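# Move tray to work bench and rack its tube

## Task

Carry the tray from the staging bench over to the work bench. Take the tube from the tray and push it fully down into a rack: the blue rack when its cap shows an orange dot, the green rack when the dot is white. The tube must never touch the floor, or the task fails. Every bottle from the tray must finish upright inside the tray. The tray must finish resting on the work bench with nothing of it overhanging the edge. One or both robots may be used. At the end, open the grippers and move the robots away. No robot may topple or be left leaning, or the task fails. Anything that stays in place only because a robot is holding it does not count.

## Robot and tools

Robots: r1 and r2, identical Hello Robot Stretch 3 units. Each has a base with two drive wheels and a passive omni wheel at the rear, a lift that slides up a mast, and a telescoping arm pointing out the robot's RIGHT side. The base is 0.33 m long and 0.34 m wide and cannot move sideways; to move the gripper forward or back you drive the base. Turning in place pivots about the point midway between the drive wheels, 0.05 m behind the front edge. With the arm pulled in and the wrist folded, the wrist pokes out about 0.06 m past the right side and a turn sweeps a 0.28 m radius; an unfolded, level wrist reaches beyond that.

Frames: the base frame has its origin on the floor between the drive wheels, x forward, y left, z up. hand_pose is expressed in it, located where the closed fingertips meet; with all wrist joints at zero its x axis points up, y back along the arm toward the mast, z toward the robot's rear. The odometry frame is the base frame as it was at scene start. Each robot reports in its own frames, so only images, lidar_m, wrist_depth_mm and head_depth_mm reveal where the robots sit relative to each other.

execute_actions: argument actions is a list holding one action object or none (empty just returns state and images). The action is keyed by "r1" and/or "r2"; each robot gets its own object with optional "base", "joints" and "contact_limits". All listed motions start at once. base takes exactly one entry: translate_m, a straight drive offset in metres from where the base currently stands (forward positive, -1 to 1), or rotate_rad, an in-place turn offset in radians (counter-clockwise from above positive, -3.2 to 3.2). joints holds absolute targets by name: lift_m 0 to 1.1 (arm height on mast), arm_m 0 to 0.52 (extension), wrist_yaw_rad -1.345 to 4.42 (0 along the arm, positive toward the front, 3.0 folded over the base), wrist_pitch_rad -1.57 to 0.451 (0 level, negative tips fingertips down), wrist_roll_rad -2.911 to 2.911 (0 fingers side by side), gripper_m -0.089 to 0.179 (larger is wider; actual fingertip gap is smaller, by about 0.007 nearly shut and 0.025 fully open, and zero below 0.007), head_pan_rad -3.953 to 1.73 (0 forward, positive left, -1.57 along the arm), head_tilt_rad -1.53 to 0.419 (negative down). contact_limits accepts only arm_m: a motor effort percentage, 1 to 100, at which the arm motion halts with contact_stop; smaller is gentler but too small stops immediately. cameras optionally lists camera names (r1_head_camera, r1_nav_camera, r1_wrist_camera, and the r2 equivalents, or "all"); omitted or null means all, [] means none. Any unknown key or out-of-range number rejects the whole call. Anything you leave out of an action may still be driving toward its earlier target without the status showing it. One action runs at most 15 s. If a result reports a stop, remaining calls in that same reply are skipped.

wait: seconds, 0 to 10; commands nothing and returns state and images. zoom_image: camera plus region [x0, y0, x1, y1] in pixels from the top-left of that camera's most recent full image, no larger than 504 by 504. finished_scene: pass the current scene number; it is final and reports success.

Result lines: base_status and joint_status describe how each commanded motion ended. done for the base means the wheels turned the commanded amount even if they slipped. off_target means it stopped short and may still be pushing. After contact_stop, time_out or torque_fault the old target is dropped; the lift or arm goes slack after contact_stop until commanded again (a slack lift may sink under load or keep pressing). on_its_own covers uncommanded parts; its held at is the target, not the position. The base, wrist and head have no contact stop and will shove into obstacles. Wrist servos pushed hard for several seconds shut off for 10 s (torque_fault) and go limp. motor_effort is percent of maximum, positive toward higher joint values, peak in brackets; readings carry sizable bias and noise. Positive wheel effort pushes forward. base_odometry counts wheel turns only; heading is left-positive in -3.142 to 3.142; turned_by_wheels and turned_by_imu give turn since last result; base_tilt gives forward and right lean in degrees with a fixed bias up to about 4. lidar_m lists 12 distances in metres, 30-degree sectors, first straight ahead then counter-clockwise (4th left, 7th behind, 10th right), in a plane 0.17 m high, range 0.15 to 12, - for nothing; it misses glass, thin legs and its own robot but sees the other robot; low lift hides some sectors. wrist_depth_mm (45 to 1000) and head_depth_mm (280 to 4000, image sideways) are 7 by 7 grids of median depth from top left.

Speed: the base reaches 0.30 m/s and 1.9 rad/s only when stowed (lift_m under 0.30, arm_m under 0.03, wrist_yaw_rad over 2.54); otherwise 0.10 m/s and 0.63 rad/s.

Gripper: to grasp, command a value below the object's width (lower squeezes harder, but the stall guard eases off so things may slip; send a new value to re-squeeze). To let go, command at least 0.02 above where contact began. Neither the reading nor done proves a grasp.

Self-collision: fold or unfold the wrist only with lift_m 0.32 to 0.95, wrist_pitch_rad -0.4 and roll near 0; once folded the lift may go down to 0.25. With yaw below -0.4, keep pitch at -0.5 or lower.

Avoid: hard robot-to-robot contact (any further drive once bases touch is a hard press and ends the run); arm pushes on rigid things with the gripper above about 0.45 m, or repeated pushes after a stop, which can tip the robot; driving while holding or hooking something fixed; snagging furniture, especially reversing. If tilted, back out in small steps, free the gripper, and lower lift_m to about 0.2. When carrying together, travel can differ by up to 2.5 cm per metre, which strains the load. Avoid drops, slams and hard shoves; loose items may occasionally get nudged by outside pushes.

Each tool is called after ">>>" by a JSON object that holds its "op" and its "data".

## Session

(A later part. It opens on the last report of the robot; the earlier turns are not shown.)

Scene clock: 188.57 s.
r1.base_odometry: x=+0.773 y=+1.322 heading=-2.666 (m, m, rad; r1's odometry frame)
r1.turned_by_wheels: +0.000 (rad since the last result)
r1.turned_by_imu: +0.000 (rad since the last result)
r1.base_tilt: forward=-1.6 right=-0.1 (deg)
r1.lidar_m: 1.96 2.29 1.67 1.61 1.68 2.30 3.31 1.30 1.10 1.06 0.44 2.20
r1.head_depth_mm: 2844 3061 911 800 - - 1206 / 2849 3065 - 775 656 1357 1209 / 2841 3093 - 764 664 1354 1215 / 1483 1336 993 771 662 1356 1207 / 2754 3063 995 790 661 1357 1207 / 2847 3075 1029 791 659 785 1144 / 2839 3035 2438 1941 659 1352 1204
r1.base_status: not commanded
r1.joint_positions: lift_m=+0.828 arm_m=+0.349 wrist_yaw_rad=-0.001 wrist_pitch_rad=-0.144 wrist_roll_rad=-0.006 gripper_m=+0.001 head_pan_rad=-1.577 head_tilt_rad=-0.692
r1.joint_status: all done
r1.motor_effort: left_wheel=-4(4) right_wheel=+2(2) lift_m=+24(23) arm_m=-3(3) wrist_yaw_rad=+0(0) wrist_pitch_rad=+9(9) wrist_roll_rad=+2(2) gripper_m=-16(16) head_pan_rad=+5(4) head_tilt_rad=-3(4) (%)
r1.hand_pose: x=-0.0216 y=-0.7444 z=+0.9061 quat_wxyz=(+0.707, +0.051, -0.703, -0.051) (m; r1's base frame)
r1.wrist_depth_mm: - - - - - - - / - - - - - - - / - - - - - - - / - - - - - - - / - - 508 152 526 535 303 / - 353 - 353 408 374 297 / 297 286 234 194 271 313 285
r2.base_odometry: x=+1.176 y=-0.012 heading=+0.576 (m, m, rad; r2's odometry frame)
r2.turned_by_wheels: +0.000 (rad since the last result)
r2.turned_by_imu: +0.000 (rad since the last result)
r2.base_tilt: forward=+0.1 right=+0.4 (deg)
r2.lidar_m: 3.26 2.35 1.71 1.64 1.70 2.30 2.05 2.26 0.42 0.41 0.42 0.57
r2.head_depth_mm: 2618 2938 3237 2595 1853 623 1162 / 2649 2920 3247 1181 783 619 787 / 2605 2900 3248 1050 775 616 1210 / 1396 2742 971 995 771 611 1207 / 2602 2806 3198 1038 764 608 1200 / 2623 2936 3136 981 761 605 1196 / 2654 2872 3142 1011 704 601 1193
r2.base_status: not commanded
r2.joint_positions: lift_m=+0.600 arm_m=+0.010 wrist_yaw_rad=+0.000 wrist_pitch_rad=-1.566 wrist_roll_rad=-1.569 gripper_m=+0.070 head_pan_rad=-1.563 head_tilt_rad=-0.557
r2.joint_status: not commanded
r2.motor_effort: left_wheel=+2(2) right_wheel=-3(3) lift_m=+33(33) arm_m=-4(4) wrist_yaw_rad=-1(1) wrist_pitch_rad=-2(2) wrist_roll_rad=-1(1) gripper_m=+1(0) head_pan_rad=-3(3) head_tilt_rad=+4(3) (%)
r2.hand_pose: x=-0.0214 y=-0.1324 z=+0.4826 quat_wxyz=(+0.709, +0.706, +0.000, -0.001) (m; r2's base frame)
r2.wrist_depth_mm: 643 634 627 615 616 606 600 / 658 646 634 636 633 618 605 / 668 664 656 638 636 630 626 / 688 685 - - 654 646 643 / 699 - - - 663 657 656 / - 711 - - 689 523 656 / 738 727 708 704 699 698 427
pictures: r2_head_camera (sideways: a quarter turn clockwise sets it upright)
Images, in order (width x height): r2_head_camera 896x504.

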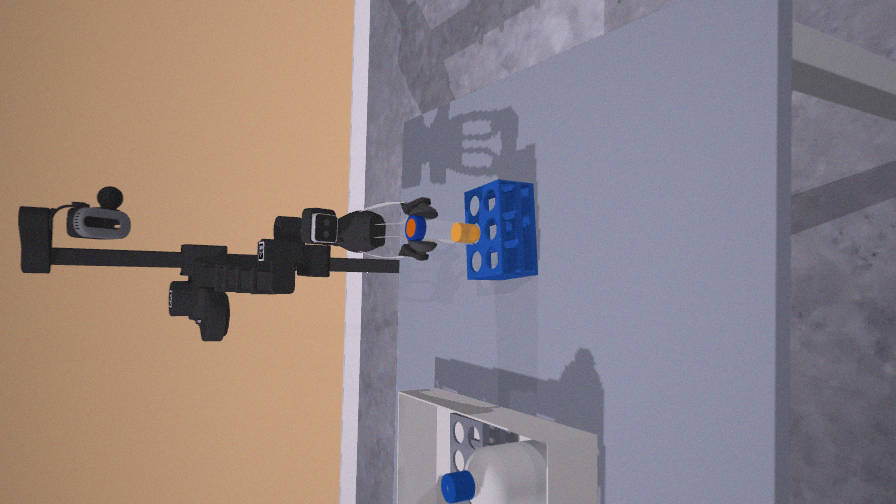

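Entering. Continue.

>>> {"op": "execute_actions", "data": {"actions": [{"r1":{"joints":{"lift_m":0.792}}}], "cameras": ["r2_head_camera"]}}

>>> {"op": "zoom_image", "data": {"camera": "r2_head_camera", "region": [360, 160, 560, 300]}}

Scene clock: 192.77 s.
r1.base_odometry: x=+0.773 y=+1.322 heading=-2.666 (m, m, rad; r1's odometry frame)
r1.turned_by_wheels: +0.000 (rad since the last result)
r1.turned_by_imu: +0.000 (rad since the last result)
r1.base_tilt: forward=-1.5 right=+0.0 (deg)
r1.lidar_m: 1.96 2.27 1.67 1.61 1.68 2.30 3.31 1.30 1.10 1.06 0.44 2.20
r1.head_depth_mm: 2834 3071 914 801 - - 1194 / 2823 3098 1075 - 648 1366 1217 / 2844 3085 1076 743 663 1356 1212 / 1487 1334 1069 772 661 1360 1214 / 2716 3023 993 792 660 1358 1212 / 2853 3076 1026 793 659 787 1146 / 2850 3049 2422 1935 656 1346 1209
r1.base_status: not commanded
r1.joint_positions: lift_m=+0.792 arm_m=+0.349 wrist_yaw_rad=-0.001 wrist_pitch_rad=-0.144 wrist_roll_rad=-0.006 gripper_m=+0.001 head_pan_rad=-1.577 head_tilt_rad=-0.692
r1.joint_status: all done
r1.motor_effort: left_wheel=-4(5) right_wheel=+2(2) lift_m=+23(23) arm_m=-2(3) wrist_yaw_rad=+0(0) wrist_pitch_rad=+9(9) wrist_roll_rad=+3(2) gripper_m=-16(15) head_pan_rad=+5(5) head_tilt_rad=-3(4) (%)
r1.hand_pose: x=-0.0216 y=-0.7444 z=+0.8701 quat_wxyz=(+0.707, +0.051, -0.703, -0.051) (m; r1's base frame)
r1.wrist_depth_mm: - - - - - - - / - - - - - - - / - - - - - - - / - - - 787 - - 306 / - 394 428 151 442 447 295 / - 294 - 204 341 332 287 / 234 239 169 174 173 264 262
r2.base_odometry: x=+1.176 y=-0.012 heading=+0.576 (m, m, rad; r2's odometry frame)
r2.turned_by_wheels: +0.000 (rad since the last result)
r2.turned_by_imu: +0.000 (rad since the last result)
r2.base_tilt: forward=+0.0 right=+0.2 (deg)
r2.lidar_m: 3.26 2.35 1.71 1.64 1.70 2.29 2.04 2.25 0.42 0.41 0.42 0.57
r2.head_depth_mm: 2625 2907 3206 2626 1844 623 1167 / 2644 2901 3227 1179 782 619 791 / 2559 2885 3211 1004 779 617 1206 / 1390 2749 1006 922 772 613 1201 / 2637 2819 3224 1036 770 609 1206 / 2634 2897 3153 980 762 606 1193 / 2614 2889 3166 1016 705 604 1192
r2.base_status: not commanded
r2.joint_positions: lift_m=+0.600 arm_m=+0.010 wrist_yaw_rad=+0.000 wrist_pitch_rad=-1.566 wrist_roll_rad=-1.569 gripper_m=+0.070 head_pan_rad=-1.563 head_tilt_rad=-0.557
r2.joint_status: not commanded
r2.motor_effort: left_wheel=+2(2) right_wheel=-3(2) lift_m=+32(32) arm_m=-4(4) wrist_yaw_rad=+0(1) wrist_pitch_rad=-2(2) wrist_roll_rad=-1(1) gripper_m=+0(0) head_pan_rad=-3(3) head_tilt_rad=+3(3) (%)
r2.hand_pose: x=-0.0214 y=-0.1324 z=+0.4826 quat_wxyz=(+0.709, +0.706, +0.000, -0.001) (m; r2's base frame)
r2.wrist_depth_mm: 644 633 632 619 615 607 598 / 662 653 649 636 629 619 611 / 673 662 651 646 633 632 624 / 693 673 - - 647 651 640 / 699 - - - 666 661 661 / - 711 - - 688 516 659 / 736 726 721 705 694 700 428
pictures: r2_head_camera (sideways: a quarter turn clockwise sets it upright)
Images, in order (width x height): r2_head_camera 896x504.

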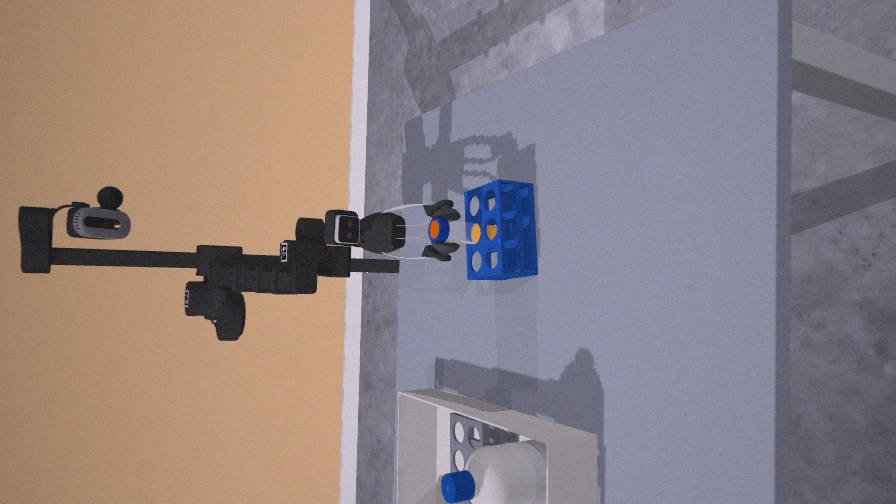

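Region (360, 160, 560, 300) of r2_head_camera's 896x504 image, scaled by 2.520, with more detail than that image has; it fills the top 353 rows of this view, and the rest is white.

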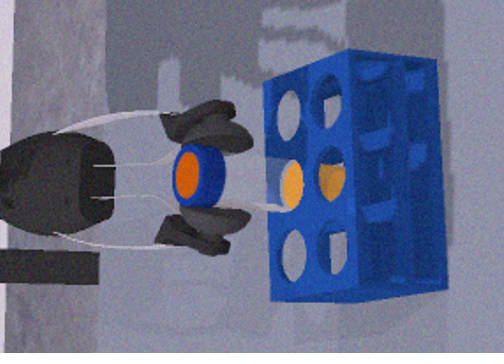

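>>> {"op": "execute_actions", "data": {"actions": [{"r1":{"joints":{"gripper_m":0.08}}}], "cameras": []}}

>>> {"op": "execute_actions", "data": {"actions": [{"r1":{"joints":{"arm_m":0.01}}}], "cameras": ["r1_wrist_camera"]}}

>>> {"op": "zoom_image", "data": {"camera": "r1_wrist_camera", "region": [240, 100, 420, 235]}}

Scene clock: 197.23 s.
r1.base_odometry: x=+0.773 y=+1.322 heading=-2.666 (m, m, rad; r1's odometry frame)
r1.turned_by_wheels: +0.000 (rad since the last result)
r1.turned_by_imu: +0.000 (rad since the last result)
r1.base_tilt: forward=-1.6 right=+0.0 (deg)
r1.lidar_m: 1.96 2.28 1.67 1.61 1.68 2.30 3.30 1.31 1.10 1.06 0.44 2.19
r1.head_depth_mm: 2826 3052 913 802 - - 1194 / 2839 3083 1075 - 648 1363 1214 / 2815 3079 1076 742 664 1356 1217 / 1488 1338 1068 774 661 1356 1213 / 2759 3094 995 794 660 1354 1211 / 2827 3036 1030 791 659 787 1146 / 2830 3091 2413 1929 659 1349 1206
r1.base_status: not commanded
r1.joint_positions: lift_m=+0.792 arm_m=+0.349 wrist_yaw_rad=-0.001 wrist_pitch_rad=-0.144 wrist_roll_rad=-0.006 gripper_m=+0.080 head_pan_rad=-1.577 head_tilt_rad=-0.692
r1.joint_status: all done
r1.motor_effort: left_wheel=-4(4) right_wheel=+2(2) lift_m=+23(23) arm_m=-3(3) wrist_yaw_rad=+0(1) wrist_pitch_rad=+9(9) wrist_roll_rad=+2(3) gripper_m=+1(98) head_pan_rad=+5(5) head_tilt_rad=-3(3) (%)
r1.hand_pose: x=-0.0216 y=-0.7444 z=+0.8701 quat_wxyz=(+0.707, +0.051, -0.703, -0.051) (m; r1's base frame)
r1.wrist_depth_mm: - - - - - - - / - - - - - - - / - - - - - - - / - - - 806 - - 304 / - 395 426 161 455 446 293 / - 301 200 212 232 335 287 / 235 242 171 172 178 262 264
r2.base_odometry: x=+1.176 y=-0.012 heading=+0.576 (m, m, rad; r2's odometry frame)
r2.turned_by_wheels: +0.000 (rad since the last result)
r2.turned_by_imu: +0.000 (rad since the last result)
r2.base_tilt: forward=+0.1 right=+0.2 (deg)
r2.lidar_m: 3.27 2.37 1.71 1.64 1.70 2.30 2.04 2.26 0.42 0.41 0.42 0.57
r2.head_depth_mm: 2635 2911 3208 2624 1846 622 1165 / 2645 2910 3241 1182 781 618 790 / 2580 2889 3225 1003 780 615 1209 / 1407 2805 1007 942 772 613 1201 / 2622 2827 3186 1034 767 608 1198 / 2633 2891 3113 983 759 605 1196 / 2617 2874 3145 1012 703 602 1190
r2.base_status: not commanded
r2.joint_positions: lift_m=+0.600 arm_m=+0.010 wrist_yaw_rad=+0.000 wrist_pitch_rad=-1.566 wrist_roll_rad=-1.569 gripper_m=+0.070 head_pan_rad=-1.563 head_tilt_rad=-0.557
r2.joint_status: not commanded
r2.motor_effort: left_wheel=+2(2) right_wheel=-3(2) lift_m=+33(32) arm_m=-4(4) wrist_yaw_rad=+0(1) wrist_pitch_rad=-2(2) wrist_roll_rad=+0(1) gripper_m=+0(0) head_pan_rad=-3(3) head_tilt_rad=+3(3) (%)
r2.hand_pose: x=-0.0214 y=-0.1324 z=+0.4826 quat_wxyz=(+0.709, +0.706, +0.000, -0.001) (m; r2's base frame)
r2.wrist_depth_mm: 639 639 625 620 616 609 600 / 659 645 641 634 626 626 615 / 674 658 647 653 645 629 623 / 686 684 - - 657 647 640 / 697 - - - 672 653 649 / - 707 - - 693 520 658 / 737 718 715 709 700 701 428
pictures: none
No camera images: the call's "cameras" was empty. Leave "cameras" out to get every camera's image.

Scene clock: 200.93 s.
r1.base_odometry: x=+0.773 y=+1.322 heading=-2.666 (m, m, rad; r1's odometry frame)
r1.turned_by_wheels: +0.000 (rad since the last result)
r1.turned_by_imu: +0.000 (rad since the last result)
r1.base_tilt: forward=-1.6 right=+0.0 (deg)
r1.lidar_m: 1.97 2.29 1.68 1.61 1.68 2.30 3.31 1.30 1.10 1.06 0.44 2.19
r1.head_depth_mm: 2840 3102 912 798 665 1394 - / 2816 3062 1002 800 665 1388 - / 2842 3080 997 796 663 - - / 1485 1347 926 795 662 - 1208 / 2731 3049 993 794 661 1354 1210 / 2833 3086 1027 792 658 786 1146 / 2824 3069 2422 1932 662 1354 1205
r1.base_status: not commanded
r1.joint_positions: lift_m=+0.792 arm_m=+0.010 wrist_yaw_rad=+0.000 wrist_pitch_rad=-0.144 wrist_roll_rad=-0.006 gripper_m=+0.080 head_pan_rad=-1.577 head_tilt_rad=-0.692
r1.joint_status: all done
r1.motor_effort: left_wheel=-5(4) right_wheel=+2(2) lift_m=+24(23) arm_m=-3(2) wrist_yaw_rad=+0(0) wrist_pitch_rad=+9(9) wrist_roll_rad=+2(3) gripper_m=+1(0) head_pan_rad=+5(5) head_tilt_rad=-3(4) (%)
r1.hand_pose: x=-0.0216 y=-0.4054 z=+0.8701 quat_wxyz=(+0.707, +0.051, -0.703, -0.051) (m; r1's base frame)
r1.wrist_depth_mm: - - - - - - - / - - - - - - - / - - - - - - - / - - 611 505 658 507 533 / - 399 428 419 462 413 322 / - 301 294 317 317 337 331 / 235 242 244 251 255 262 272
r2.base_odometry: x=+1.176 y=-0.012 heading=+0.576 (m, m, rad; r2's odometry frame)
r2.turned_by_wheels: +0.000 (rad since the last result)
r2.turned_by_imu: +0.000 (rad since the last result)
r2.base_tilt: forward=+0.1 right=+0.3 (deg)
r2.lidar_m: 3.25 2.35 1.71 1.64 1.70 2.30 2.04 2.26 0.42 0.41 0.42 0.57
r2.head_depth_mm: 2638 2942 3231 2622 1860 621 1165 / 2642 2903 3244 1189 783 618 788 / 2626 2883 3234 1054 778 615 1209 / 1401 2795 3108 1037 772 611 1202 / 2617 2809 3201 1036 768 610 1204 / 2624 2894 3129 983 761 607 1199 / 2642 2884 3188 1013 703 604 1189
r2.base_status: not commanded
r2.joint_positions: lift_m=+0.600 arm_m=+0.010 wrist_yaw_rad=+0.000 wrist_pitch_rad=-1.566 wrist_roll_rad=-1.569 gripper_m=+0.070 head_pan_rad=-1.563 head_tilt_rad=-0.557
r2.joint_status: not commanded
r2.motor_effort: left_wheel=+1(2) right_wheel=-3(2) lift_m=+32(33) arm_m=-4(4) wrist_yaw_rad=-1(1) wrist_pitch_rad=-2(2) wrist_roll_rad=+0(1) gripper_m=+0(1) head_pan_rad=-3(3) head_tilt_rad=+4(3) (%)
r2.hand_pose: x=-0.0214 y=-0.1324 z=+0.4826 quat_wxyz=(+0.709, +0.706, +0.000, -0.001) (m; r2's base frame)
r2.wrist_depth_mm: 643 643 631 621 619 614 597 / 657 653 645 634 633 616 606 / 666 667 644 645 640 626 629 / 684 684 - - 654 643 636 / 697 - - - 667 655 653 / - 705 - - 685 515 679 / 739 724 718 706 709 695 428
pictures: r1_wrist_camera
Images, in order (width x height): r1_wrist_camera 644x364.

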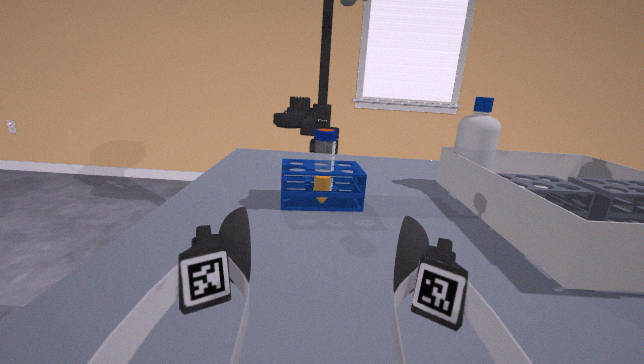

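Region (240, 100, 420, 235) of r1_wrist_camera's 644x364 image, scaled by 2.800; it fills the top 378 rows of this view, and the rest is white.

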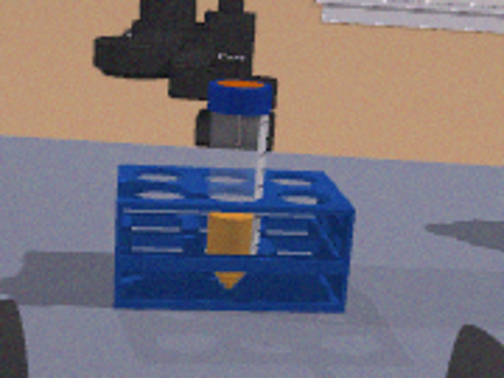

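>>> {"op": "finished_scene", "data": {"scene": 2}}

The scene is finished: the task was done.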